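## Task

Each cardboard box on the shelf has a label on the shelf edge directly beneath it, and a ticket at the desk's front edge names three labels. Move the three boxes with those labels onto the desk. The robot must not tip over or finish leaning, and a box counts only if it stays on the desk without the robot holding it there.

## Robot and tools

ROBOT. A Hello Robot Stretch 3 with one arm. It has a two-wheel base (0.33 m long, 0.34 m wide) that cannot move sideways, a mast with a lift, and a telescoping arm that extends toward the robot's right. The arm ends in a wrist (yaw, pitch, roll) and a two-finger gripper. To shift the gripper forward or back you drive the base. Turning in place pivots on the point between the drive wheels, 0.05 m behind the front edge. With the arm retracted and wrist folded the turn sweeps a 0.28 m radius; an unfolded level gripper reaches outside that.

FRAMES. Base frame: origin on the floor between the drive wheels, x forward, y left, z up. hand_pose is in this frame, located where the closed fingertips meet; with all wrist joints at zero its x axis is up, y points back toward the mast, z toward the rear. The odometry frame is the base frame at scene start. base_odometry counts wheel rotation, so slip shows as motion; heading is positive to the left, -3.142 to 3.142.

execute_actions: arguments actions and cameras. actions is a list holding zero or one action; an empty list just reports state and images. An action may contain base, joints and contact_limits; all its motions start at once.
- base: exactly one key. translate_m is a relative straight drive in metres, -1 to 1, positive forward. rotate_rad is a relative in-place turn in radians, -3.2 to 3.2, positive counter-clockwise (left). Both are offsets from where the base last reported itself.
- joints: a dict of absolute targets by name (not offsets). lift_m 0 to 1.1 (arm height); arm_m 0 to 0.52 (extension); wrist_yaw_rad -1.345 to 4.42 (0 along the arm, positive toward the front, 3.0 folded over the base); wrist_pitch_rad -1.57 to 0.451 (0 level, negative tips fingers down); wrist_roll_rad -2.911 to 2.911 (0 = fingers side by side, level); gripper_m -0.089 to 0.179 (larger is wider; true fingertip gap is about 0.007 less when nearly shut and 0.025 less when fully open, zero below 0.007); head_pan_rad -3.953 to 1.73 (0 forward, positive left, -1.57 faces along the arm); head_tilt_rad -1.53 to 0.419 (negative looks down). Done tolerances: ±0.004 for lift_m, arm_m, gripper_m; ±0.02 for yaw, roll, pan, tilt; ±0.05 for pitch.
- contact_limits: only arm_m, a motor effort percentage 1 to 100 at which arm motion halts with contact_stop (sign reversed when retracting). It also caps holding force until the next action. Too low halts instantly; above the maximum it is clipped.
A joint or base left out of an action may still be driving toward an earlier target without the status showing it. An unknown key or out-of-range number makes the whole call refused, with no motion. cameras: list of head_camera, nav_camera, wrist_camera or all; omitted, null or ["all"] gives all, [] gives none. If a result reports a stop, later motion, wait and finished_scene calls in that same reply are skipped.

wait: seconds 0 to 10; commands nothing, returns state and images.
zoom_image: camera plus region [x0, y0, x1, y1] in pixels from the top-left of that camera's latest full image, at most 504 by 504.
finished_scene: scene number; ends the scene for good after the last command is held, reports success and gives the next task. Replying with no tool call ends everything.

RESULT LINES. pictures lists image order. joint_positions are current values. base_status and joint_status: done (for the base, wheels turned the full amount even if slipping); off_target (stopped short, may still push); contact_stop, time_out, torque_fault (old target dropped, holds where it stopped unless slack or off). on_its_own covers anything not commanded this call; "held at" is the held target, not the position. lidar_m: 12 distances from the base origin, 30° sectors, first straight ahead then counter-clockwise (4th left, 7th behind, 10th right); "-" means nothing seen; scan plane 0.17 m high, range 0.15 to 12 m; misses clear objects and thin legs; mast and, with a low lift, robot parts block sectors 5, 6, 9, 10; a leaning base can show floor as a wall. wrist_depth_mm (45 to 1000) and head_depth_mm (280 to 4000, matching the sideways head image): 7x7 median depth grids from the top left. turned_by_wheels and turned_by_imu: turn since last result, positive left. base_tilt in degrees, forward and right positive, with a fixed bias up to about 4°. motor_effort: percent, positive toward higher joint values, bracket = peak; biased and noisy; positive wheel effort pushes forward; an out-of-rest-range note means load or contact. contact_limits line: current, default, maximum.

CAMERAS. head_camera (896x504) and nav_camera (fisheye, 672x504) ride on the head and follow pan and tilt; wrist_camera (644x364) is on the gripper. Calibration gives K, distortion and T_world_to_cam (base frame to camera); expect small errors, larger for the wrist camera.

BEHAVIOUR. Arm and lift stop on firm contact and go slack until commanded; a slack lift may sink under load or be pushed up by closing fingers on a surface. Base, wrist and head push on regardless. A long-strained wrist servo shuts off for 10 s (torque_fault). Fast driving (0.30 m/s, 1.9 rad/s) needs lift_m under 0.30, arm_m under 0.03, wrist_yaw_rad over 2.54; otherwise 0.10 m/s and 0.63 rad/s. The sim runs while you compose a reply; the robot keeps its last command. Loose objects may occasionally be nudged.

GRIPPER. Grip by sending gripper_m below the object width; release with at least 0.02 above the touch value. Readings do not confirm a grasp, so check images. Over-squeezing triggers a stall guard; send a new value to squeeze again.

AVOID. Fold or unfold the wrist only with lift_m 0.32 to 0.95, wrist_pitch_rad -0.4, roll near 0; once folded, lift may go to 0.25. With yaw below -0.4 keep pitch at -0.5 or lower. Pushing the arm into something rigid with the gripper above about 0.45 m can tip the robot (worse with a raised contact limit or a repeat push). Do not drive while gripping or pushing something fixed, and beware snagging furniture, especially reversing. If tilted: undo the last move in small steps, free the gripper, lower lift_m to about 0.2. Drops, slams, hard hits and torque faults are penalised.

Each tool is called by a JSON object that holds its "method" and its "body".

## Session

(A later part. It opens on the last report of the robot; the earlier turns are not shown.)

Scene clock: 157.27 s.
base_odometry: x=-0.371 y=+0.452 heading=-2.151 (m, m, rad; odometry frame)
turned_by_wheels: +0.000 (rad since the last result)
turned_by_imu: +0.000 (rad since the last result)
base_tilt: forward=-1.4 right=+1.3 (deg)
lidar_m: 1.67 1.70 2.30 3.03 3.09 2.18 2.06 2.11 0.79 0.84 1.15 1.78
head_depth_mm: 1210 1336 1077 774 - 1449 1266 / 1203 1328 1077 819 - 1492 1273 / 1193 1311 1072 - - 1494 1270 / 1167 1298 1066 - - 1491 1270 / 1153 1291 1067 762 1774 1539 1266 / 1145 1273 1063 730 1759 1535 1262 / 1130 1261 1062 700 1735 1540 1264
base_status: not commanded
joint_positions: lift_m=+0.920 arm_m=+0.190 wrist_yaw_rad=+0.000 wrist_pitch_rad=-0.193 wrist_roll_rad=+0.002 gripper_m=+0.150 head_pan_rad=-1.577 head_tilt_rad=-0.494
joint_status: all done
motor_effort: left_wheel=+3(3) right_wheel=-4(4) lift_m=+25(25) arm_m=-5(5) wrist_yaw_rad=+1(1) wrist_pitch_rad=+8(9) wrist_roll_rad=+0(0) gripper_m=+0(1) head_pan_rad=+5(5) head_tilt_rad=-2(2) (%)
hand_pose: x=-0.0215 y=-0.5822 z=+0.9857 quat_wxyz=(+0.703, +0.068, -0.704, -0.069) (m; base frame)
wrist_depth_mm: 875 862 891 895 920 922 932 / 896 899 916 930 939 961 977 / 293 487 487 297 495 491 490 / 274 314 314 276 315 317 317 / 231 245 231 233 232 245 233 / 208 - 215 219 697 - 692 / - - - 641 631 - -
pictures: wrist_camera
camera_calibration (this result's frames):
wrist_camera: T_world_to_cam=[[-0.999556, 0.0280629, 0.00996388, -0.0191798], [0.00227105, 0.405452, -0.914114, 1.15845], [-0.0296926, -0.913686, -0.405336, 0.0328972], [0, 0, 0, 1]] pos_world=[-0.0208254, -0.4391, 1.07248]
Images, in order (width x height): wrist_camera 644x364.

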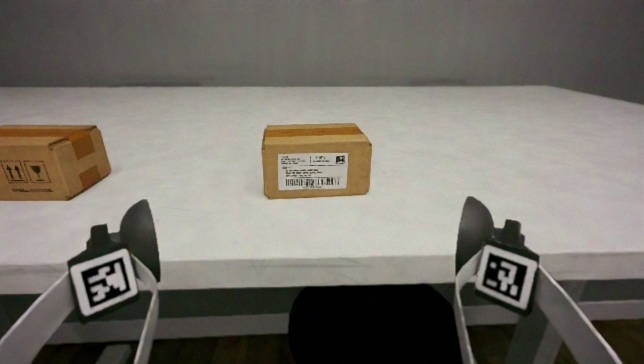

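{"method": "execute_actions", "body": {"actions": [{"base": {"rotate_rad": 1.976}, "joints": {"arm_m": 0.0, "lift_m": 0.54, "wrist_yaw_rad": 2.62, "wrist_pitch_rad": -0.4, "gripper_m": 0.06, "head_pan_rad": 0.0, "head_tilt_rad": -0.3}}], "cameras": ["nav_camera"]}}

{"method": "execute_actions", "body": {"actions": [{"base": {"translate_m": 1.0}, "joints": {"lift_m": 0.29}}], "cameras": []}}

{"method": "execute_actions", "body": {"actions": [{"base": {"translate_m": 1.0}, "joints": {"head_tilt_rad": -0.42}}], "cameras": ["head_camera"]}}

Scene clock: 161.70 s.
base_odometry: x=-0.371 y=+0.452 heading=-0.175 (m, m, rad; odometry frame)
turned_by_wheels: +1.976 (rad since the last result)
turned_by_imu: +1.997 (rad since the last result)
base_tilt: forward=-1.5 right=+1.1 (deg)
lidar_m: 3.17 2.28 2.06 2.08 1.10 0.79 1.15 1.74 1.67 1.68 2.10 3.03
head_depth_mm: 2835 2952 3175 3239 2526 1828 1433 / 2914 3068 3313 3464 2497 1849 1439 / 2982 3228 3413 3572 2493 1839 1446 / 3102 3305 3479 3620 2524 1832 1446 / 3204 3441 3577 3661 2510 1841 1454 / 3335 3553 3780 3753 2527 1837 1449 / 3075 3133 3246 3339 2530 1848 1449
base_status: done
joint_positions: lift_m=+0.540 arm_m=+0.001 wrist_yaw_rad=+2.619 wrist_pitch_rad=-0.413 wrist_roll_rad=+0.002 gripper_m=+0.060 head_pan_rad=-0.007 head_tilt_rad=-0.310
joint_status: all done
motor_effort: left_wheel=-5(11) right_wheel=+4(9) lift_m=+18(23) arm_m=-4(6) wrist_yaw_rad=+1(2) wrist_pitch_rad=+5(9) wrist_roll_rad=+0(0) gripper_m=+0(82) head_pan_rad=+4(54) head_tilt_rad=+5(18) (%)
hand_pose: x=+0.0912 y=+0.0491 z=+0.5541 quat_wxyz=(+0.319, +0.706, -0.039, +0.631) (m; base frame)
wrist_depth_mm: - - - - - - - / - - - - - - - / - - - - - - - / - - - - - - - / 954 943 998 944 961 944 968 / 825 814 780 813 781 819 808 / - 692 700 700 697 699 702
pictures: nav_camera (sideways: a quarter turn counterclockwise sets it upright)
camera_calibration (this result's frames):
nav_camera: T_world_to_cam=[[0.260157, 0.0549228, 0.964003, -1.21794], [0.0449706, -0.997987, 0.0447226, -0.00549718], [0.964518, 0.0317169, -0.262103, 0.296138], [0, 0, 0, 1]] pos_world=[0.0314729, 0.052014, 1.25196]
Images, in order (width x height): nav_camera 672x504.

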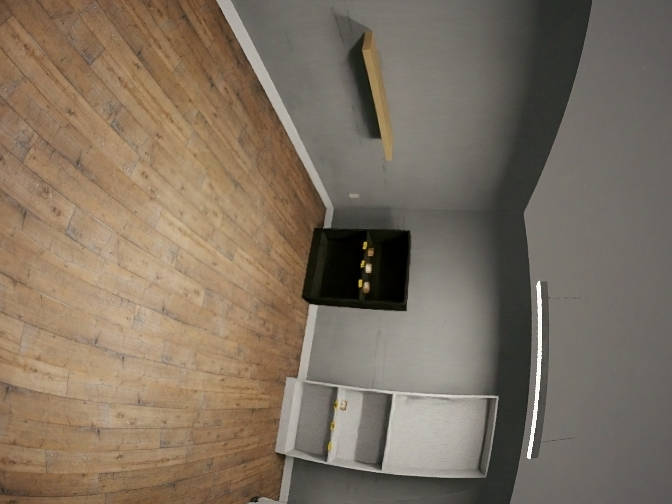

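Scene clock: 168.33 s.
base_odometry: x=+0.614 y=+0.277 heading=-0.175 (m, m, rad; odometry frame)
turned_by_wheels: +0.000 (rad since the last result)
turned_by_imu: -0.001 (rad since the last result)
base_tilt: forward=-1.5 right=+1.3 (deg)
lidar_m: 2.18 1.89 1.71 1.72 2.12 1.67 1.80 2.24 2.04 2.06 2.21 2.12
head_depth_mm: 2006 2134 2264 2399 2492 1837 1449 / 2079 2197 2346 2492 2530 1838 1449 / 2143 2266 2385 2537 2472 1837 1447 / 2213 2359 2494 2708 2508 1848 1441 / 2295 2466 2590 2807 2524 1839 1450 / 2363 2537 2656 2902 2502 1839 1450 / 2425 2569 2711 2807 2516 1832 1447
base_status: done
joint_positions: lift_m=+0.290 arm_m=+0.001 wrist_yaw_rad=+2.619 wrist_pitch_rad=-0.413 wrist_roll_rad=+0.002 gripper_m=+0.060 head_pan_rad=-0.007 head_tilt_rad=-0.309
joint_status: all done
motor_effort: left_wheel=-4(11) right_wheel=+3(11) lift_m=+19(19) arm_m=-4(4) wrist_yaw_rad=+2(1) wrist_pitch_rad=+5(5) wrist_roll_rad=+0(0) gripper_m=-1(0) head_pan_rad=+5(5) head_tilt_rad=+3(4) (%)
hand_pose: x=+0.0910 y=+0.0491 z=+0.3039 quat_wxyz=(+0.319, +0.706, -0.039, +0.631) (m; base frame)
wrist_depth_mm: - - - - - - - / - - - - - - - / 908 936 912 919 921 933 936 / 713 709 718 714 725 726 733 / 595 592 617 598 607 598 600 / 524 500 485 506 492 507 506 / - - 447 439 437 439 441
pictures: none
No camera images: the call's "cameras" was empty. Leave "cameras" out to get every camera's image.

Scene clock: 173.43 s.
base_odometry: x=+1.598 y=+0.103 heading=-0.175 (m, m, rad; odometry frame)
turned_by_wheels: +0.000 (rad since the last result)
turned_by_imu: -0.001 (rad since the last result)
base_tilt: forward=-1.5 right=+1.2 (deg)
lidar_m: 1.19 1.50 1.36 1.38 1.69 2.81 2.90 2.64 2.39 2.04 1.36 1.47
head_depth_mm: 1192 1278 1379 1507 1655 1648 1329 / 1224 1319 1394 1515 1704 1636 1334 / 1263 1360 1458 1525 1749 1583 1330 / 1308 1417 1514 1603 1819 1623 1336 / 1345 1469 1566 1659 1866 1645 1333 / 1388 1510 1621 1701 1839 1649 1331 / 1441 1582 1502 1871 2039 1639 1328
base_status: done
joint_positions: lift_m=+0.290 arm_m=+0.001 wrist_yaw_rad=+2.619 wrist_pitch_rad=-0.414 wrist_roll_rad=+0.002 gripper_m=+0.060 head_pan_rad=-0.007 head_tilt_rad=-0.416
joint_status: all done
motor_effort: left_wheel=-4(10) right_wheel=+2(11) lift_m=+19(19) arm_m=-4(4) wrist_yaw_rad=+2(1) wrist_pitch_rad=+5(5) wrist_roll_rad=+0(0) gripper_m=+0(0) head_pan_rad=+5(5) head_tilt_rad=-2(14) (%)
hand_pose: x=+0.0910 y=+0.0491 z=+0.3039 quat_wxyz=(+0.319, +0.706, -0.039, +0.631) (m; base frame)
wrist_depth_mm: - - - - - - - / - - - - - - - / 904 914 917 922 919 930 932 / 716 716 723 717 724 716 725 / 592 591 613 591 603 600 603 / 520 502 485 506 490 509 508 / - - 444 439 439 442 441
pictures: head_camera (sideways: a quarter turn clockwise sets it upright)
camera_calibration (this result's frames):
head_camera: T_world_to_cam=[[-0.416832, 0.0274057, -0.90857, 1.20899], [0.0485305, 0.998791, 0.00786235, -0.00864572], [0.907687, -0.0408161, -0.417658, 0.500867], [0, 0, 0, 1]] pos_world=[0.0497335, -0.00405444, 1.30771]
Images, in order (width x height): head_camera 896x504.

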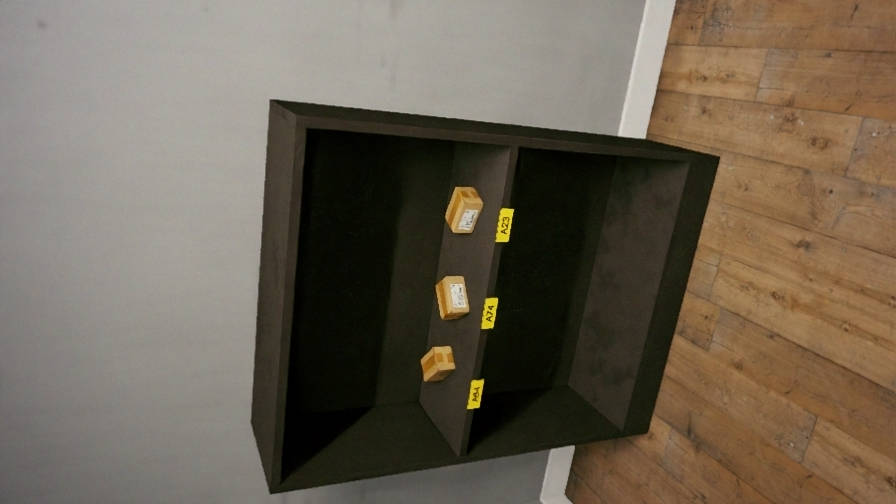

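{"method": "execute_actions", "body": {"actions": [{"base": {"translate_m": 0.63}}], "cameras": []}}

{"method": "execute_actions", "body": {"actions": [{"base": {"rotate_rad": 1.575}, "joints": {"lift_m": 0.635, "wrist_yaw_rad": 0.3, "wrist_pitch_rad": -0.3, "gripper_m": 0.17, "head_pan_rad": -1.57, "head_tilt_rad": -0.7}}], "cameras": ["head_camera", "wrist_camera"]}}

Scene clock: 177.37 s.
base_odometry: x=+2.219 y=-0.007 heading=-0.175 (m, m, rad; odometry frame)
turned_by_wheels: +0.000 (rad since the last result)
turned_by_imu: -0.001 (rad since the last result)
base_tilt: forward=-1.5 right=+1.3 (deg)
lidar_m: 0.86 0.92 1.15 1.16 1.41 2.78 3.40 2.88 2.16 1.08 0.98 0.60
head_depth_mm: 694 745 799 685 907 813 1127 / 715 770 816 685 969 866 1168 / 736 796 847 917 1002 855 1209 / 762 825 878 953 1034 894 1230 / 786 855 899 1000 1077 917 1230 / 815 886 932 1042 1105 1332 1223 / 844 923 962 1069 1096 1178 1225
base_status: done
joint_positions: lift_m=+0.290 arm_m=+0.001 wrist_yaw_rad=+2.619 wrist_pitch_rad=-0.414 wrist_roll_rad=+0.002 gripper_m=+0.060 head_pan_rad=-0.007 head_tilt_rad=-0.416
joint_status: not commanded
motor_effort: left_wheel=-3(9) right_wheel=+2(11) lift_m=+19(19) arm_m=-4(4) wrist_yaw_rad=+1(0) wrist_pitch_rad=+5(5) wrist_roll_rad=+0(0) gripper_m=-1(1) head_pan_rad=+5(4) head_tilt_rad=-2(2) (%)
hand_pose: x=+0.0910 y=+0.0491 z=+0.3039 quat_wxyz=(+0.319, +0.706, -0.038, +0.631) (m; base frame)
wrist_depth_mm: - - - - - 793 787 / - - - - - 850 830 / 912 917 909 929 922 803 709 / 721 722 717 712 728 712 598 / 592 585 614 591 611 597 561 / 515 504 487 502 494 509 507 / - - 444 437 436 437 442
pictures: none
No camera images: the call's "cameras" was empty. Leave "cameras" out to get every camera's image.

Scene clock: 181.33 s.
base_odometry: x=+2.219 y=-0.007 heading=+1.399 (m, m, rad; odometry frame)
turned_by_wheels: +1.575 (rad since the last result)
turned_by_imu: +1.591 (rad since the last result)
base_tilt: forward=-1.4 right=+1.2 (deg)
lidar_m: 1.16 1.41 2.81 3.41 2.88 2.16 1.08 0.98 0.60 0.87 0.92 1.15
head_depth_mm: 710 651 864 942 1147 1357 1172 / 733 646 907 1000 911 1261 1192 / 757 646 949 1023 1344 1260 1184 / 783 685 990 1001 1393 1290 - / 813 728 1042 984 1426 1310 1136 / 840 724 1093 1022 1464 1342 1151 / 859 776 1082 1082 1354 1339 1154
base_status: done
joint_positions: lift_m=+0.635 arm_m=+0.001 wrist_yaw_rad=+0.301 wrist_pitch_rad=-0.321 wrist_roll_rad=+0.002 gripper_m=+0.170 head_pan_rad=-1.563 head_tilt_rad=-0.692
joint_status: all done
motor_effort: left_wheel=-4(14) right_wheel=+3(11) lift_m=+25(24) arm_m=-4(4) wrist_yaw_rad=+0(1) wrist_pitch_rad=+8(9) wrist_roll_rad=+0(0) gripper_m=+0(86) head_pan_rad=-5(56) head_tilt_rad=-3(22) (%)
hand_pose: x=+0.0483 y=-0.3708 z=+0.6697 quat_wxyz=(+0.707, +0.217, -0.673, -0.008) (m; base frame)
wrist_depth_mm: 792 962 678 735 615 526 462 / 838 - 676 612 598 557 481 / 859 - 778 532 442 415 388 / 911 - 898 935 756 368 331 / 928 - 983 984 811 697 571 / 919 993 931 866 848 757 584 / 828 852 858 783 744 716 617
pictures: head_camera (sideways: a quarter turn clockwise sets it upright), wrist_camera
camera_calibration (this result's frames):
head_camera: T_world_to_cam=[[0.0194293, 0.649006, -0.760535, 1.0133], [0.999403, -0.0343468, -0.00377832, 0.000709545], [-0.0285741, -0.760008, -0.649285, 0.807939], [0, 0, 0, 1]] pos_world=[0.0026893, -0.0435728, 1.29524]
wrist_camera: T_world_to_cam=[[-0.962464, -0.271076, 0.0134581, -0.0671897], [-0.151773, 0.496441, -0.8547, 0.785119], [0.225007, -0.82466, -0.518948, 0.196819], [0, 0, 0, 1]] pos_world=[0.0102061, -0.24567, 0.774084]
Images, in order (width x height): head_camera 896x504, wrist_camera 644x364.

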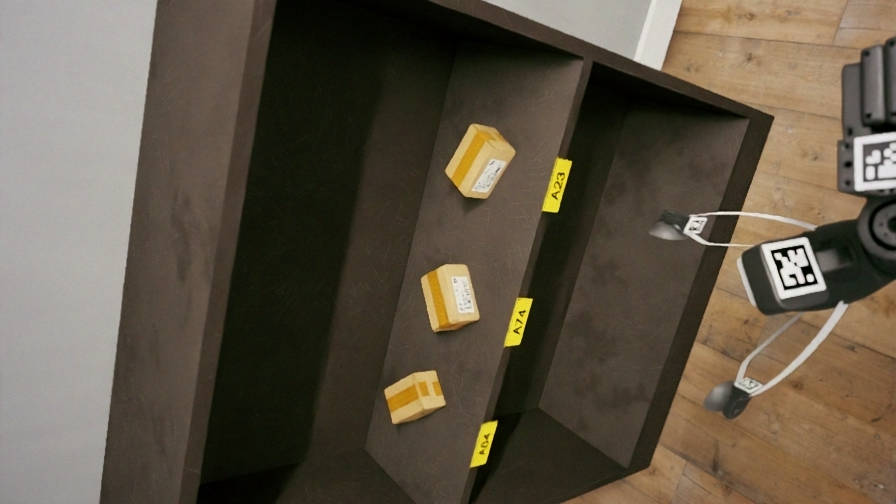

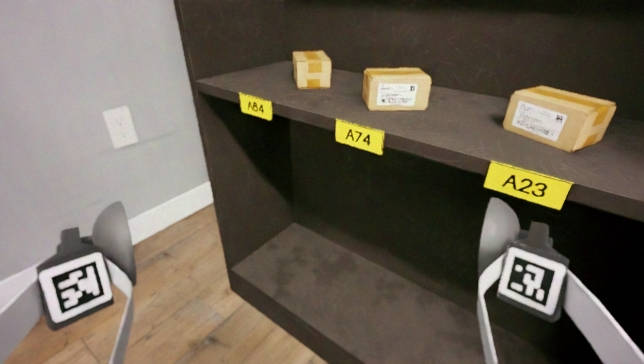

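{"method": "execute_actions", "body": {"actions": [{"base": {"translate_m": -0.019}, "joints": {"arm_m": 0.30, "lift_m": 0.612, "wrist_yaw_rad": 0.35, "wrist_pitch_rad": -0.19}, "contact_limits": {"arm_m": 20}}], "cameras": ["head_camera", "wrist_camera"]}}

Scene clock: 185.00 s.
base_odometry: x=+2.215 y=-0.026 heading=+1.399 (m, m, rad; odometry frame)
turned_by_wheels: +0.000 (rad since the last result)
turned_by_imu: +0.001 (rad since the last result)
base_tilt: forward=-1.5 right=+1.3 (deg)
lidar_m: 1.17 1.44 2.85 3.25 2.85 2.14 1.06 0.97 0.59 0.86 0.93 1.16
head_depth_mm: 703 651 854 936 1198 1350 1159 / 727 648 898 997 886 1287 - / 750 644 939 1026 - 1255 1162 / 778 682 982 1060 1363 1276 1162 / 805 725 1033 978 1427 1295 1159 / 837 724 1086 1022 1463 1326 1156 / 854 776 1100 1058 1351 1333 1152
base_status: done
joint_positions: lift_m=+0.612 arm_m=+0.300 wrist_yaw_rad=+0.350 wrist_pitch_rad=-0.213 wrist_roll_rad=+0.002 gripper_m=+0.170 head_pan_rad=-1.563 head_tilt_rad=-0.692
joint_status: all done
motor_effort: left_wheel=-4(12) right_wheel=+3(5) lift_m=+18(23) arm_m=+6(5) wrist_yaw_rad=+1(2) wrist_pitch_rad=+8(9) wrist_roll_rad=+0(0) gripper_m=+0(0) head_pan_rad=-4(4) head_tilt_rad=-3(3) (%)
contact_limits: arm_m 20 (drawing in: default 29, maximum 48; extending or still: default 42, maximum 68)
hand_pose: x=+0.0626 y=-0.6752 z=+0.6733 quat_wxyz=(+0.705, +0.196, -0.680, +0.048) (m; base frame)
wrist_depth_mm: 384 448 510 421 344 295 257 / 415 467 543 448 363 310 267 / 701 471 416 460 385 320 276 / 755 365 360 266 344 329 287 / 805 305 274 250 249 291 276 / 808 569 229 219 219 210 211 / 882 635 688 183 182 183 172
pictures: head_camera (sideways: a quarter turn clockwise sets it upright), wrist_camera
camera_calibration (this result's frames):
head_camera: T_world_to_cam=[[0.0195142, 0.649003, -0.760536, 1.0133], [0.999398, -0.0344775, -0.00377831, 0.000709553], [-0.0286735, -0.760004, -0.649285, 0.807939], [0, 0, 0, 1]] pos_world=[0.0026836, -0.0435723, 1.29524]
wrist_camera: T_world_to_cam=[[-0.948562, -0.316418, 0.0105074, -0.165518], [-0.142896, 0.398287, -0.906062, 0.909272], [0.282509, -0.860957, -0.423014, -0.148218], [0, 0, 0, 1]] pos_world=[0.0147993, -0.542133, 0.762898]
Images, in order (width x height): head_camera 896x504, wrist_camera 644x364.

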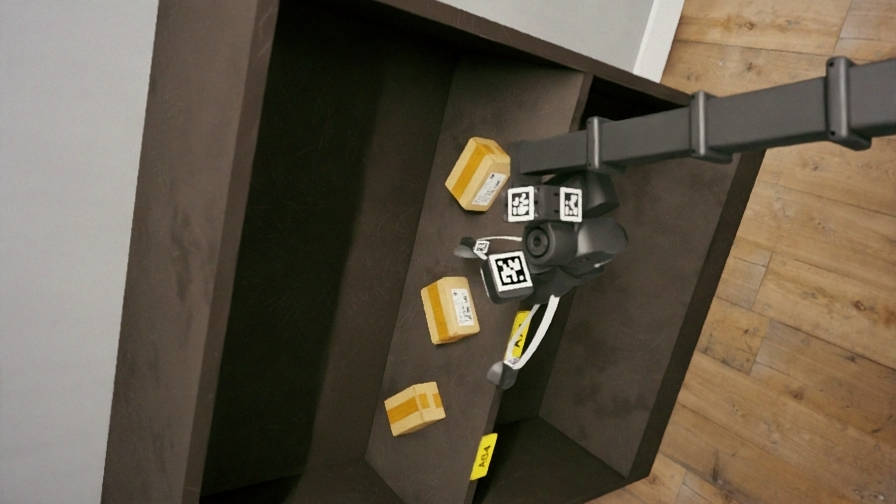

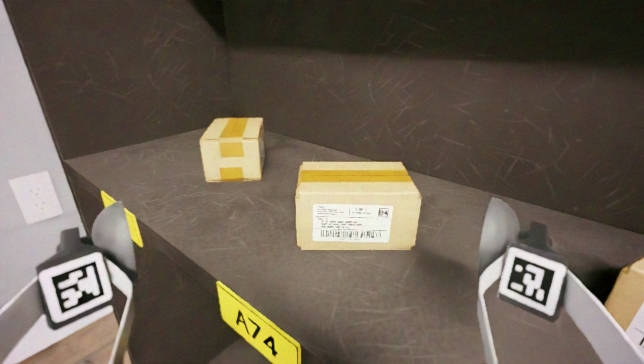

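{"method": "execute_actions", "body": {"actions": [{"base": {"translate_m": 0.004}, "joints": {"arm_m": 0.415, "lift_m": 0.575}, "contact_limits": {"arm_m": 20}}], "cameras": ["head_camera", "wrist_camera"]}}

Scene clock: 187.30 s.
base_odometry: x=+2.216 y=-0.022 heading=+1.399 (m, m, rad; odometry frame)
turned_by_wheels: +0.000 (rad since the last result)
turned_by_imu: +0.000 (rad since the last result)
base_tilt: forward=-1.4 right=+1.3 (deg)
lidar_m: 1.17 1.43 2.84 3.54 2.86 2.15 1.07 0.97 0.59 0.86 0.92 1.16
head_depth_mm: 703 651 855 915 1179 1349 1162 / 728 647 902 999 903 1278 - / 752 645 940 1033 1368 1260 1166 / 776 683 984 1067 1401 1282 1158 / 807 725 1035 993 1427 1301 1156 / 836 724 1080 1021 1469 1323 1155 / 855 774 1094 1057 1352 1333 1153
base_status: done
joint_positions: lift_m=+0.575 arm_m=+0.415 wrist_yaw_rad=+0.350 wrist_pitch_rad=-0.212 wrist_roll_rad=+0.002 gripper_m=+0.170 head_pan_rad=-1.563 head_tilt_rad=-0.692
joint_status: all done
motor_effort: left_wheel=-5(7) right_wheel=+3(10) lift_m=+19(15) arm_m=+6(6) wrist_yaw_rad=+0(0) wrist_pitch_rad=+8(8) wrist_roll_rad=+0(0) gripper_m=+0(0) head_pan_rad=-5(5) head_tilt_rad=-3(4) (%)
contact_limits: arm_m 20 (drawing in: default 29, maximum 48; extending or still: default 42, maximum 68)
hand_pose: x=+0.0626 y=-0.7902 z=+0.6363 quat_wxyz=(+0.705, +0.196, -0.680, +0.048) (m; base frame)
wrist_depth_mm: 348 409 376 293 242 205 179 / 360 423 407 314 254 214 186 / 363 239 381 334 268 224 192 / 278 245 259 159 261 234 200 / 219 207 120 120 132 220 201 / - 166 126 126 130 160 167 / 133 138 133 134 135 139 139
pictures: head_camera (sideways: a quarter turn clockwise sets it upright), wrist_camera
camera_calibration (this result's frames):
head_camera: T_world_to_cam=[[0.0195144, 0.649003, -0.760536, 1.0133], [0.999398, -0.0344779, -0.00377832, 0.000709566], [-0.0286738, -0.760004, -0.649285, 0.807939], [0, 0, 0, 1]] pos_world=[0.00268358, -0.0435723, 1.29524]
wrist_camera: T_world_to_cam=[[-0.948562, -0.316417, 0.0105051, -0.201516], [-0.142869, 0.398214, -0.906098, 0.921527], [0.282522, -0.860991, -0.422937, -0.262959], [0, 0, 0, 1]] pos_world=[0.014799, -0.657134, 0.725896]
Images, in order (width x height): head_camera 896x504, wrist_camera 644x364.

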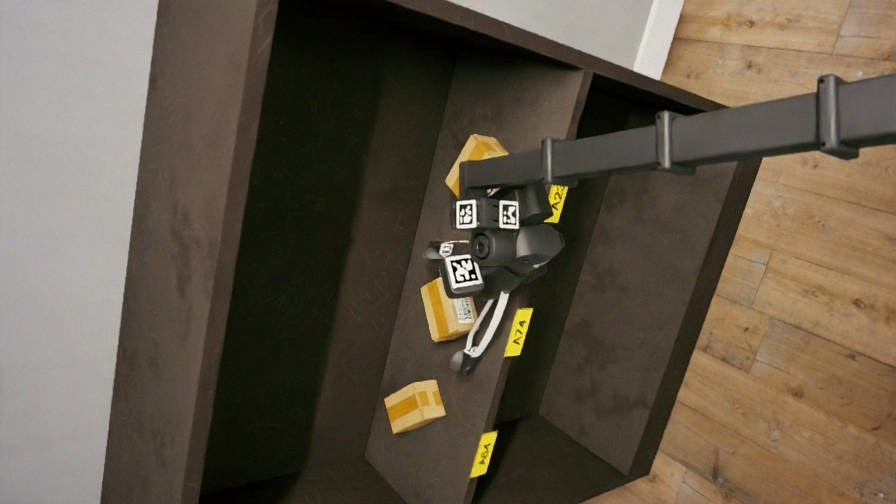

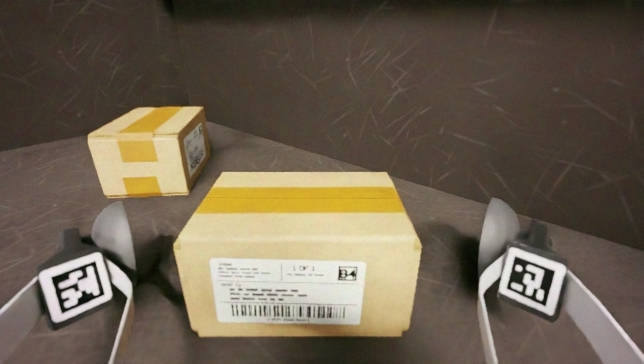

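{"method": "execute_actions", "body": {"actions": [{"joints": {"arm_m": 0.406, "gripper_m": 0.046}}], "cameras": ["wrist_camera"]}}

{"method": "execute_actions", "body": {"actions": [{"joints": {"lift_m": 0.598}}], "cameras": ["wrist_camera"]}}

Scene clock: 189.13 s.
base_odometry: x=+2.216 y=-0.022 heading=+1.399 (m, m, rad; odometry frame)
turned_by_wheels: +0.000 (rad since the last result)
turned_by_imu: +0.000 (rad since the last result)
base_tilt: forward=-1.5 right=+1.2 (deg)
lidar_m: 1.17 1.44 2.85 3.51 2.86 2.15 1.07 0.97 0.59 0.86 0.92 1.16
head_depth_mm: 703 651 853 917 1183 1353 1160 / 727 648 905 1000 906 1276 - / 751 645 940 1032 1366 1257 1161 / 780 682 986 1065 1403 1277 1164 / 807 725 1034 982 1426 1292 1161 / 839 722 1092 1024 1463 1326 1159 / 853 776 1100 1056 1353 1337 1153
base_status: not commanded
joint_positions: lift_m=+0.575 arm_m=+0.406 wrist_yaw_rad=+0.350 wrist_pitch_rad=-0.212 wrist_roll_rad=+0.002 gripper_m=+0.047 head_pan_rad=-1.563 head_tilt_rad=-0.692
joint_status: all done
motor_effort: left_wheel=-4(4) right_wheel=+3(3) lift_m=+19(19) arm_m=-4(5) wrist_yaw_rad=+0(0) wrist_pitch_rad=+9(8) wrist_roll_rad=+0(0) gripper_m=-20(94) head_pan_rad=-6(5) head_tilt_rad=-4(3) (%)
hand_pose: x=+0.0626 y=-0.7819 z=+0.6363 quat_wxyz=(+0.705, +0.196, -0.680, +0.048) (m; base frame)
wrist_depth_mm: 350 413 385 303 249 212 184 / 363 432 414 322 262 221 192 / 367 246 380 344 277 232 199 / 277 251 170 159 262 244 208 / 207 208 126 127 127 208 203 / 165 - 135 135 138 166 167 / 142 138 138 138 138 138 138
pictures: wrist_camera
camera_calibration (this result's frames):
wrist_camera: T_world_to_cam=[[-0.948494, -0.316622, 0.0105026, -0.199006], [-0.142953, 0.398184, -0.906098, 0.918212], [0.282708, -0.86093, -0.422937, -0.255794], [0, 0, 0, 1]] pos_world=[0.01482, -0.648848, 0.725896]
Images, in order (width x height): wrist_camera 644x364.

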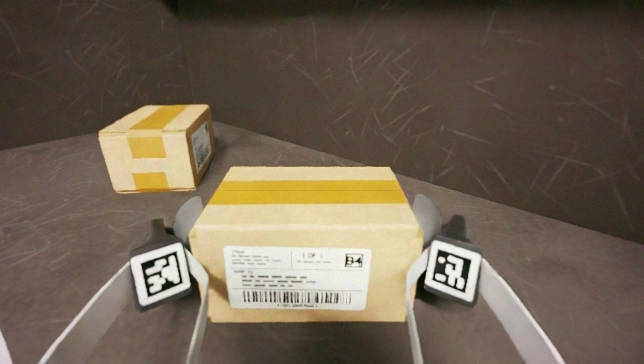

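Scene clock: 190.10 s.
base_odometry: x=+2.216 y=-0.022 heading=+1.399 (m, m, rad; odometry frame)
turned_by_wheels: +0.000 (rad since the last result)
turned_by_imu: +0.000 (rad since the last result)
base_tilt: forward=-1.5 right=+1.3 (deg)
lidar_m: 1.17 1.44 2.84 3.52 2.85 2.15 1.07 0.97 0.59 0.86 0.92 1.16
head_depth_mm: 703 651 853 914 1190 1356 1163 / 728 647 903 1000 904 1272 - / 752 645 940 1041 1362 1257 1165 / 778 683 979 1074 1391 1279 1155 / 808 726 1031 961 1432 1296 1158 / 838 723 1084 1024 1465 1324 1156 / 854 772 1101 1055 1359 1337 1156
base_status: not commanded
joint_positions: lift_m=+0.598 arm_m=+0.406 wrist_yaw_rad=+0.350 wrist_pitch_rad=-0.214 wrist_roll_rad=+0.002 gripper_m=+0.047 head_pan_rad=-1.563 head_tilt_rad=-0.692
joint_status: all done
motor_effort: left_wheel=-4(3) right_wheel=+3(3) lift_m=+26(29) arm_m=-4(4) wrist_yaw_rad=+1(0) wrist_pitch_rad=+9(9) wrist_roll_rad=+0(0) gripper_m=-21(20) head_pan_rad=-5(4) head_tilt_rad=-4(4) (%)
hand_pose: x=+0.0626 y=-0.7818 z=+0.6586 quat_wxyz=(+0.705, +0.197, -0.680, +0.048) (m; base frame)
wrist_depth_mm: 350 414 386 303 249 213 185 / 363 428 415 323 262 221 192 / 376 413 416 343 277 233 199 / 330 256 172 160 274 243 207 / 246 252 127 127 127 240 216 / 196 - 135 135 138 198 198 / 176 164 159 159 164 164 165
pictures: wrist_camera
camera_calibration (this result's frames):
wrist_camera: T_world_to_cam=[[-0.948487, -0.31664, 0.0105351, -0.199277], [-0.143302, 0.399125, -0.905629, 0.9388], [0.282554, -0.860487, -0.42394, -0.245281], [0, 0, 0, 1]] pos_world=[0.0148253, -0.648859, 0.748319]
Images, in order (width x height): wrist_camera 644x364.

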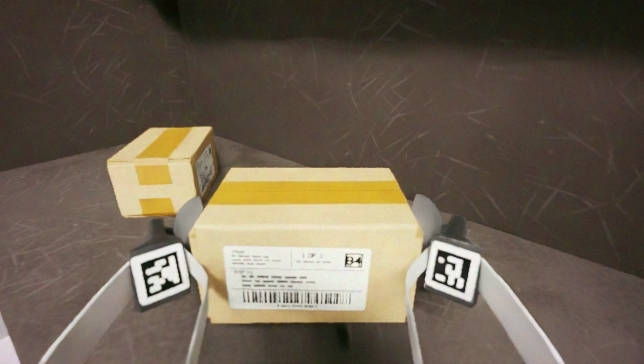

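{"method": "execute_actions", "body": {"actions": [{"joints": {"arm_m": 0.14, "lift_m": 0.606}}], "cameras": ["head_camera"]}}

{"method": "execute_actions", "body": {"actions": [{"base": {"rotate_rad": 1.458}, "joints": {"arm_m": 0.0, "lift_m": 0.32, "wrist_yaw_rad": 2.62, "wrist_pitch_rad": -0.4, "head_pan_rad": 0.0, "head_tilt_rad": -0.4}}], "cameras": ["nav_camera", "wrist_camera"]}}

Scene clock: 193.50 s.
base_odometry: x=+2.216 y=-0.022 heading=+1.399 (m, m, rad; odometry frame)
turned_by_wheels: +0.000 (rad since the last result)
turned_by_imu: +0.001 (rad since the last result)
base_tilt: forward=-1.4 right=+1.2 (deg)
lidar_m: 1.17 1.43 2.85 3.52 2.86 2.14 1.07 0.97 0.59 0.86 0.92 1.16
head_depth_mm: 704 652 856 913 1181 1349 1159 / 728 648 903 998 913 1288 - / 751 645 941 1015 1329 - 1162 / 779 685 983 1030 1360 - 1159 / 809 726 1029 1027 754 1304 1151 / 839 723 1084 1027 1470 1324 1155 / 855 773 1094 1058 1357 1341 1154
base_status: not commanded
joint_positions: lift_m=+0.606 arm_m=+0.140 wrist_yaw_rad=+0.350 wrist_pitch_rad=-0.214 wrist_roll_rad=+0.002 gripper_m=+0.047 head_pan_rad=-1.563 head_tilt_rad=-0.692
joint_status: all done
motor_effort: left_wheel=-4(3) right_wheel=+3(3) lift_m=+26(28) arm_m=-5(3) wrist_yaw_rad=+2(1) wrist_pitch_rad=+9(9) wrist_roll_rad=+0(0) gripper_m=-20(20) head_pan_rad=-5(5) head_tilt_rad=-4(3) (%)
hand_pose: x=+0.0626 y=-0.5158 z=+0.6665 quat_wxyz=(+0.705, +0.197, -0.679, +0.048) (m; base frame)
wrist_depth_mm: 772 534 606 602 495 419 367 / 790 879 640 631 524 441 382 / 815 915 530 488 515 453 387 / 834 987 172 160 351 354 272 / 895 - 127 127 127 263 259 / 906 - 135 135 138 241 219 / 884 901 775 758 679 588 461
pictures: head_camera (sideways: a quarter turn clockwise sets it upright)
camera_calibration (this result's frames):
head_camera: T_world_to_cam=[[0.0195144, 0.649003, -0.760536, 1.0133], [0.999398, -0.0344778, -0.00377832, 0.000709563], [-0.0286737, -0.760004, -0.649285, 0.807939], [0, 0, 0, 1]] pos_world=[0.00268359, -0.0435723, 1.29524]
Images, in order (width x height): head_camera 896x504.

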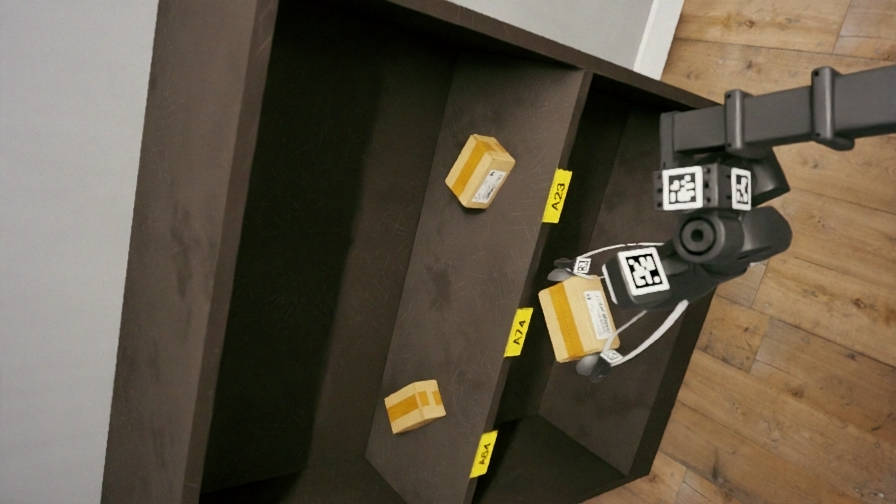

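Scene clock: 196.93 s.
base_odometry: x=+2.216 y=-0.022 heading=+2.857 (m, m, rad; odometry frame)
turned_by_wheels: +1.458 (rad since the last result)
turned_by_imu: +1.473 (rad since the last result)
base_tilt: forward=-1.5 right=+1.3 (deg)
lidar_m: 3.42 3.03 2.46 1.70 1.03 0.59 0.86 0.92 1.16 1.16 1.34 2.29
head_depth_mm: 3243 3529 3807 3106 2150 1664 1338 / 3284 3611 3954 3100 2160 1657 1337 / 3371 3625 3995 3097 2157 1649 1339 / 3439 3700 - 3111 2151 1647 1346 / 3512 3785 - 3103 2155 1653 1340 / 3601 3907 - 3095 2172 1646 1336 / 3722 - - 3113 2160 1652 1339
base_status: done
joint_positions: lift_m=+0.320 arm_m=+0.001 wrist_yaw_rad=+2.618 wrist_pitch_rad=-0.421 wrist_roll_rad=+0.002 gripper_m=+0.047 head_pan_rad=-0.007 head_tilt_rad=-0.408
joint_status: all done
motor_effort: left_wheel=-4(11) right_wheel=+3(9) lift_m=+19(23) arm_m=-4(6) wrist_yaw_rad=+1(3) wrist_pitch_rad=+8(9) wrist_roll_rad=+0(0) gripper_m=-20(20) head_pan_rad=+4(54) head_tilt_rad=+3(23) (%)
hand_pose: x=+0.0907 y=+0.0482 z=+0.3322 quat_wxyz=(+0.322, +0.706, -0.036, +0.629) (m; base frame)
wrist_depth_mm: - - - - - - - / - - - - - - - / 959 971 981 974 989 965 994 / 763 764 173 161 765 763 779 / 624 653 126 127 127 632 637 / 553 - 135 136 138 538 542 / - 476 456 453 466 467 472
pictures: nav_camera (sideways: a quarter turn counterclockwise sets it upright), wrist_camera
camera_calibration (this result's frames):
nav_camera: T_world_to_cam=[[0.353953, 0.0542592, 0.933688, -1.17892], [0.0491051, -0.998017, 0.0393823, 0.00143556], [0.933973, 0.0319093, -0.355916, 0.418418], [0, 0, 0, 1]] pos_world=[0.0264227, 0.0520489, 1.24961]
wrist_camera: T_world_to_cam=[[0.853353, -0.521087, 0.0160402, -0.0617695], [-0.302515, -0.519999, -0.798803, 0.339122], [0.424586, 0.676808, -0.601379, 0.294609], [0, 0, 0, 1]] pos_world=[0.0302138, -0.0552377, 0.449054]
Images, in order (width x height): nav_camera 672x504, wrist_camera 644x364.

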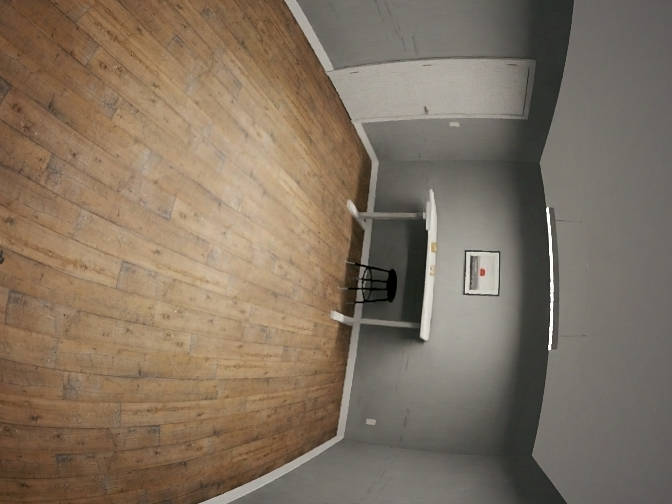

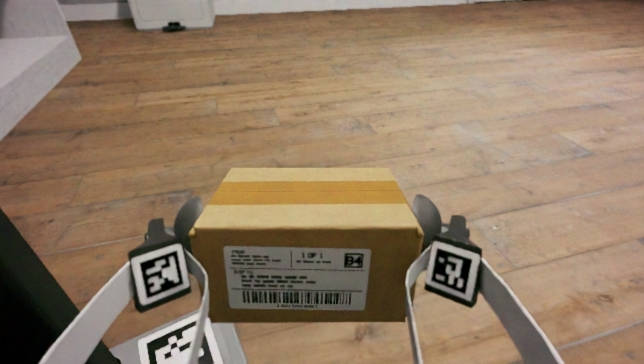

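{"method": "execute_actions", "body": {"actions": [{"base": {"translate_m": 1.0}, "joints": {"lift_m": 0.29}}], "cameras": []}}

{"method": "execute_actions", "body": {"actions": [{"base": {"translate_m": 1.0}}], "cameras": ["head_camera"]}}

Scene clock: 202.37 s.
base_odometry: x=+1.256 y=+0.259 heading=+2.857 (m, m, rad; odometry frame)
turned_by_wheels: +0.000 (rad since the last result)
turned_by_imu: -0.001 (rad since the last result)
base_tilt: forward=-1.4 right=+1.2 (deg)
lidar_m: 2.44 2.72 2.35 2.13 2.09 1.67 1.57 1.64 1.41 1.41 1.62 2.76
head_depth_mm: 2410 2612 2813 2963 2164 1655 1333 / 2443 2632 2865 3018 2175 1651 1340 / 2514 2668 2951 2956 2178 1653 1340 / 2550 2728 2930 2897 2164 1657 1334 / 2575 2828 3116 3136 2163 1655 1334 / 2679 2848 3172 2952 2181 1651 1333 / 2743 2984 3301 3135 2144 1651 1338
base_status: done
joint_positions: lift_m=+0.290 arm_m=+0.001 wrist_yaw_rad=+2.619 wrist_pitch_rad=-0.422 wrist_roll_rad=+0.002 gripper_m=+0.047 head_pan_rad=-0.007 head_tilt_rad=-0.408
joint_status: all done
motor_effort: left_wheel=-4(11) right_wheel=+3(10) lift_m=+19(20) arm_m=-4(4) wrist_yaw_rad=+1(1) wrist_pitch_rad=+8(8) wrist_roll_rad=+0(0) gripper_m=-20(19) head_pan_rad=+5(4) head_tilt_rad=+3(3) (%)
hand_pose: x=+0.0905 y=+0.0481 z=+0.3020 quat_wxyz=(+0.322, +0.707, -0.036, +0.629) (m; base frame)
wrist_depth_mm: - - - - - - - / - - - - - - - / 883 879 914 889 909 905 920 / 706 698 172 160 707 724 720 / 585 604 126 127 127 589 597 / 512 - 135 135 138 503 502 / - - 421 424 434 438 440
pictures: none
No camera images: the call's "cameras" was empty. Leave "cameras" out to get every camera's image.

Scene clock: 207.47 s.
base_odometry: x=+0.297 y=+0.540 heading=+2.857 (m, m, rad; odometry frame)
turned_by_wheels: +0.000 (rad since the last result)
turned_by_imu: -0.001 (rad since the last result)
base_tilt: forward=-1.4 right=+1.2 (deg)
lidar_m: 1.28 1.82 2.08 2.11 2.42 2.53 2.56 1.93 1.65 1.65 1.90 1.48
head_depth_mm: 1579 1708 1459 1968 2074 1655 1338 / 1613 1743 1454 2058 2071 1658 1338 / 1638 1785 1460 2052 1994 1656 1338 / 1667 1806 1469 2068 2173 1663 1342 / 1690 1874 1638 2261 2158 1655 1335 / 1748 1908 1638 2302 2155 1660 1338 / 1801 1967 1636 2301 2021 1660 1340
base_status: done
joint_positions: lift_m=+0.290 arm_m=+0.001 wrist_yaw_rad=+2.619 wrist_pitch_rad=-0.422 wrist_roll_rad=+0.002 gripper_m=+0.047 head_pan_rad=-0.007 head_tilt_rad=-0.407
joint_status: not commanded
motor_effort: left_wheel=-3(10) right_wheel=+3(12) lift_m=+19(19) arm_m=-4(4) wrist_yaw_rad=+1(1) wrist_pitch_rad=+8(8) wrist_roll_rad=+0(0) gripper_m=-19(20) head_pan_rad=+5(5) head_tilt_rad=+3(3) (%)
hand_pose: x=+0.0905 y=+0.0481 z=+0.3020 quat_wxyz=(+0.322, +0.707, -0.036, +0.629) (m; base frame)
wrist_depth_mm: - - - - - - - / - - - - - - - / 898 898 904 915 894 906 906 / 711 708 173 160 721 716 718 / 575 600 127 127 127 594 599 / 515 - 135 135 138 503 505 / - - 422 424 436 434 439
pictures: head_camera (sideways: a quarter turn clockwise sets it upright)
camera_calibration (this result's frames):
head_camera: T_world_to_cam=[[-0.40944, 0.0273681, -0.911927, 1.21332], [0.0484982, 0.99879, 0.00820008, -0.0090853], [0.911047, -0.0408694, -0.410272, 0.491234], [0, 0, 0, 1]] pos_world=[0.0496847, -0.00405554, 1.30807]
Images, in order (width x height): head_camera 896x504.

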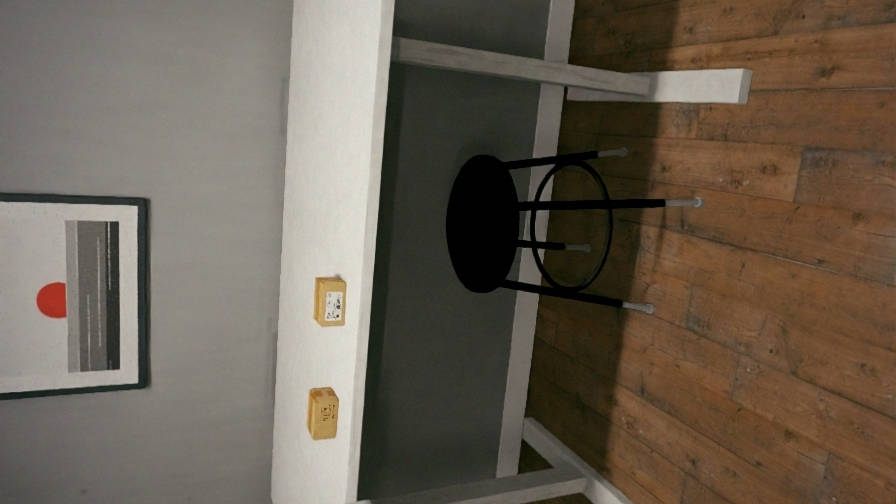

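{"method": "execute_actions", "body": {"actions": [{"base": {"translate_m": 0.56}}], "cameras": []}}

{"method": "execute_actions", "body": {"actions": [{"base": {"rotate_rad": 1.29}, "joints": {"lift_m": 0.945, "arm_m": 0.13, "wrist_yaw_rad": 0.0, "wrist_pitch_rad": -0.3, "head_pan_rad": -1.57, "head_tilt_rad": -0.5}, "contact_limits": {"arm_m": 20}}], "cameras": ["head_camera", "wrist_camera"]}}

Scene clock: 211.20 s.
base_odometry: x=-0.241 y=+0.697 heading=+2.857 (m, m, rad; odometry frame)
turned_by_wheels: +0.000 (rad since the last result)
turned_by_imu: +0.000 (rad since the last result)
base_tilt: forward=-1.5 right=+1.2 (deg)
lidar_m: 0.72 1.32 1.96 1.95 2.26 2.99 3.11 2.09 1.79 1.79 1.64 0.97
head_depth_mm: 1120 1208 1285 832 1584 1654 1281 / 1142 1237 1308 831 1110 1544 1343 / 1154 1260 1320 831 1132 1022 1309 / 1177 1295 1356 830 1131 1499 1304 / 1201 1326 1381 741 1752 1597 1334 / 1223 1353 1424 829 1827 1665 1336 / 1273 1388 1456 785 1877 1655 1338
base_status: done
joint_positions: lift_m=+0.290 arm_m=+0.001 wrist_yaw_rad=+2.619 wrist_pitch_rad=-0.422 wrist_roll_rad=+0.002 gripper_m=+0.047 head_pan_rad=-0.007 head_tilt_rad=-0.407
joint_status: not commanded
motor_effort: left_wheel=-4(12) right_wheel=+2(10) lift_m=+19(19) arm_m=-4(4) wrist_yaw_rad=+1(2) wrist_pitch_rad=+8(8) wrist_roll_rad=+0(0) gripper_m=-20(20) head_pan_rad=+5(4) head_tilt_rad=+3(3) (%)
hand_pose: x=+0.0905 y=+0.0481 z=+0.3020 quat_wxyz=(+0.322, +0.707, -0.036, +0.629) (m; base frame)
wrist_depth_mm: - - - - - - - / - - - - - - - / 895 887 886 897 919 913 923 / 705 700 172 160 720 718 736 / 582 609 127 127 127 589 589 / 511 - 135 135 138 503 505 / - - 423 425 434 435 437
pictures: none
No camera images: the call's "cameras" was empty. Leave "cameras" out to get every camera's image.

Scene clock: 218.00 s.
base_odometry: x=-0.241 y=+0.697 heading=-2.137 (m, m, rad; odometry frame)
turned_by_wheels: +1.290 (rad since the last result)
turned_by_imu: +1.303 (rad since the last result)
base_tilt: forward=-1.4 right=+1.3 (deg)
lidar_m: 1.95 2.03 2.71 3.05 2.63 1.88 1.79 1.84 0.97 0.72 0.87 1.32
head_depth_mm: 1187 1307 1075 798 - 1496 1269 / 1182 1303 1073 - - 1453 1238 / 1172 1295 1074 772 - 1444 1271 / 1170 1284 1068 773 - 1452 1266 / 1164 1273 1065 731 1072 1487 1263 / 1137 1270 1059 730 1094 1483 1266 / 1127 1261 1060 696 1739 1526 1265
base_status: done
joint_positions: lift_m=+0.945 arm_m=+0.130 wrist_yaw_rad=+0.001 wrist_pitch_rad=-0.331 wrist_roll_rad=+0.002 gripper_m=+0.047 head_pan_rad=-1.563 head_tilt_rad=-0.494
joint_status: all done
motor_effort: left_wheel=-4(13) right_wheel=+2(10) lift_m=+26(27) arm_m=+6(8) wrist_yaw_rad=-1(2) wrist_pitch_rad=+12(11) wrist_roll_rad=+0(0) gripper_m=-19(20) head_pan_rad=-6(54) head_tilt_rad=-2(12) (%)
contact_limits: arm_m 20 (drawing in: default 29, maximum 48; extending or still: default 42, maximum 68)
hand_pose: x=-0.0212 y=-0.5091 z=+0.9774 quat_wxyz=(+0.697, +0.117, -0.698, -0.116) (m; base frame)
wrist_depth_mm: 897 892 916 929 947 958 972 / 331 526 531 535 535 543 - / 308 349 349 352 354 353 354 / 259 261 172 160 262 264 266 / - - 127 127 127 - - / - - 135 136 138 - - / - - - - - - -
pictures: head_camera (sideways: a quarter turn clockwise sets it upright), wrist_camera
camera_calibration (this result's frames):
head_camera: T_world_to_cam=[[0.0207046, 0.487303, -0.872988, 1.1599], [0.999402, -0.0342811, 0.00456697, -0.0101552], [-0.0277015, -0.87256, -0.487721, 0.597741], [0, 0, 0, 1]] pos_world=[0.00269216, -0.0440069, 1.30416]
wrist_camera: T_world_to_cam=[[-0.999592, 0.0250368, 0.0137203, -0.0260333], [0.00154269, 0.52724, -0.849715, 1.12031], [-0.0285081, -0.849347, -0.527064, 0.248059], [0, 0, 0, 1]] pos_world=[-0.0206793, -0.379333, 1.08304]
Images, in order (width x height): head_camera 896x504, wrist_camera 644x364.

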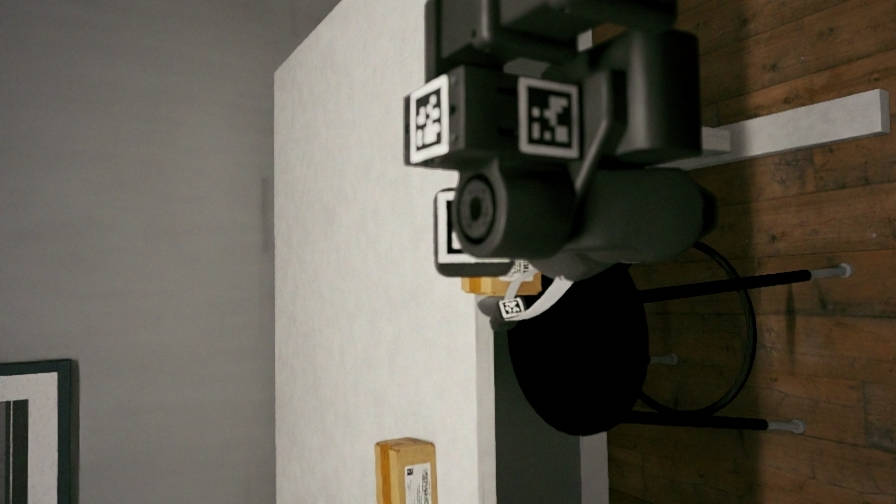

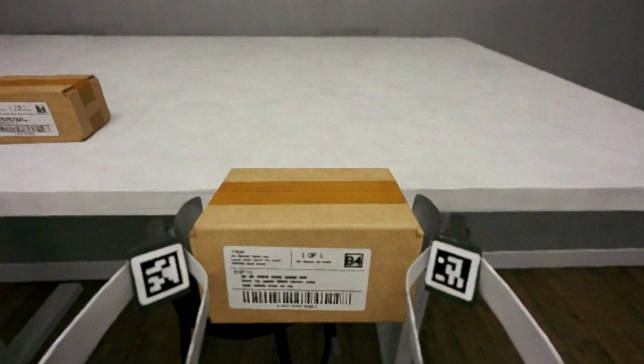

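{"method": "execute_actions", "body": {"actions": [{"joints": {"arm_m": 0.33, "wrist_pitch_rad": -0.18}, "contact_limits": {"arm_m": 20}}], "cameras": []}}

{"method": "execute_actions", "body": {"actions": [{"joints": {"lift_m": 0.914}}], "cameras": ["wrist_camera"]}}

Scene clock: 220.80 s.
base_odometry: x=-0.241 y=+0.697 heading=-2.137 (m, m, rad; odometry frame)
turned_by_wheels: +0.000 (rad since the last result)
turned_by_imu: +0.000 (rad since the last result)
base_tilt: forward=-1.4 right=+1.2 (deg)
lidar_m: 1.95 2.03 2.71 3.05 2.63 1.88 1.79 1.84 0.97 0.72 0.87 1.31
head_depth_mm: 1189 1311 1166 - 1807 1539 1266 / 1178 1304 1268 667 1500 1492 1236 / 1174 1289 1369 662 1799 1487 1272 / 1167 1279 1208 693 1324 1489 1266 / 1164 1270 1069 730 1096 1491 1265 / 1138 1273 1060 732 1093 1484 1259 / 1130 1260 1063 696 1732 1532 1264
base_status: not commanded
joint_positions: lift_m=+0.945 arm_m=+0.330 wrist_yaw_rad=+0.000 wrist_pitch_rad=-0.213 wrist_roll_rad=+0.002 gripper_m=+0.047 head_pan_rad=-1.563 head_tilt_rad=-0.494
joint_status: all done
motor_effort: left_wheel=-3(3) right_wheel=+2(3) lift_m=+26(26) arm_m=+6(7) wrist_yaw_rad=+1(0) wrist_pitch_rad=+12(13) wrist_roll_rad=+0(0) gripper_m=-20(20) head_pan_rad=-4(5) head_tilt_rad=-2(3) (%)
contact_limits: arm_m 20 (drawing in: default 29, maximum 48; extending or still: default 42, maximum 68)
hand_pose: x=-0.0214 y=-0.7200 z=+1.0059 quat_wxyz=(+0.703, +0.075, -0.703, -0.075) (m; base frame)
wrist_depth_mm: 724 745 744 750 758 775 788 / 784 796 790 807 815 820 835 / 531 527 536 533 538 536 882 / 351 352 172 160 355 356 357 / 264 271 126 127 127 265 265 / 211 - 135 135 138 212 212 / 182 175 170 170 175 176 177
pictures: none
No camera images: the call's "cameras" was empty. Leave "cameras" out to get every camera's image.

Scene clock: 221.87 s.
base_odometry: x=-0.241 y=+0.697 heading=-2.137 (m, m, rad; odometry frame)
turned_by_wheels: +0.000 (rad since the last result)
turned_by_imu: +0.000 (rad since the last result)
base_tilt: forward=-1.4 right=+1.2 (deg)
lidar_m: 1.95 2.03 2.71 3.05 2.63 1.87 1.79 1.84 0.97 0.73 0.87 1.32
head_depth_mm: 1191 1307 1075 775 - 1532 1269 / 1179 1298 1162 - 1244 1490 1241 / 1173 1291 1214 - 1791 1498 1271 / 1166 1283 1154 700 1318 1493 1266 / 1163 1274 1066 730 1095 1486 1271 / 1134 1264 1064 729 1095 1488 1268 / 1127 1260 1058 695 1743 1527 1268
base_status: not commanded
joint_positions: lift_m=+0.914 arm_m=+0.330 wrist_yaw_rad=+0.000 wrist_pitch_rad=-0.212 wrist_roll_rad=+0.002 gripper_m=+0.047 head_pan_rad=-1.563 head_tilt_rad=-0.494
joint_status: all done
motor_effort: left_wheel=-4(4) right_wheel=+3(3) lift_m=+19(23) arm_m=+7(7) wrist_yaw_rad=+0(0) wrist_pitch_rad=+12(12) wrist_roll_rad=+0(0) gripper_m=-20(20) head_pan_rad=-5(4) head_tilt_rad=-2(2) (%)
hand_pose: x=-0.0214 y=-0.7200 z=+0.9754 quat_wxyz=(+0.703, +0.075, -0.703, -0.075) (m; base frame)
wrist_depth_mm: 734 742 752 751 768 765 771 / 755 774 782 773 796 807 842 / 422 423 425 426 428 429 429 / 279 280 173 160 281 281 282 / 209 214 126 127 127 210 211 / 167 - 135 135 138 168 168 / - 139 139 139 139 140 140
pictures: wrist_camera
camera_calibration (this result's frames):
wrist_camera: T_world_to_cam=[[-0.999572, 0.0272854, 0.0105084, -0.0161575], [0.00201471, 0.422816, -0.906213, 1.20971], [-0.0291695, -0.905805, -0.42269, -0.0746125], [0, 0, 0, 1]] pos_world=[-0.0207643, -0.578629, 1.06489]
Images, in order (width x height): wrist_camera 644x364.

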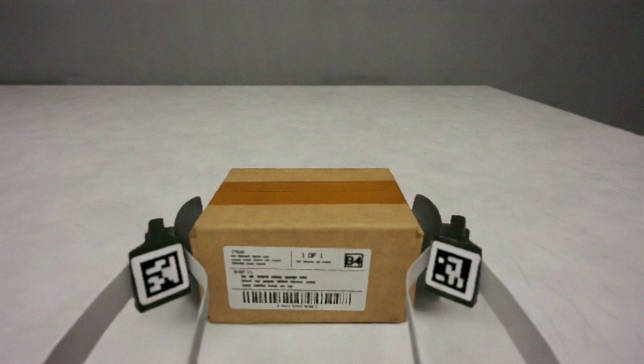

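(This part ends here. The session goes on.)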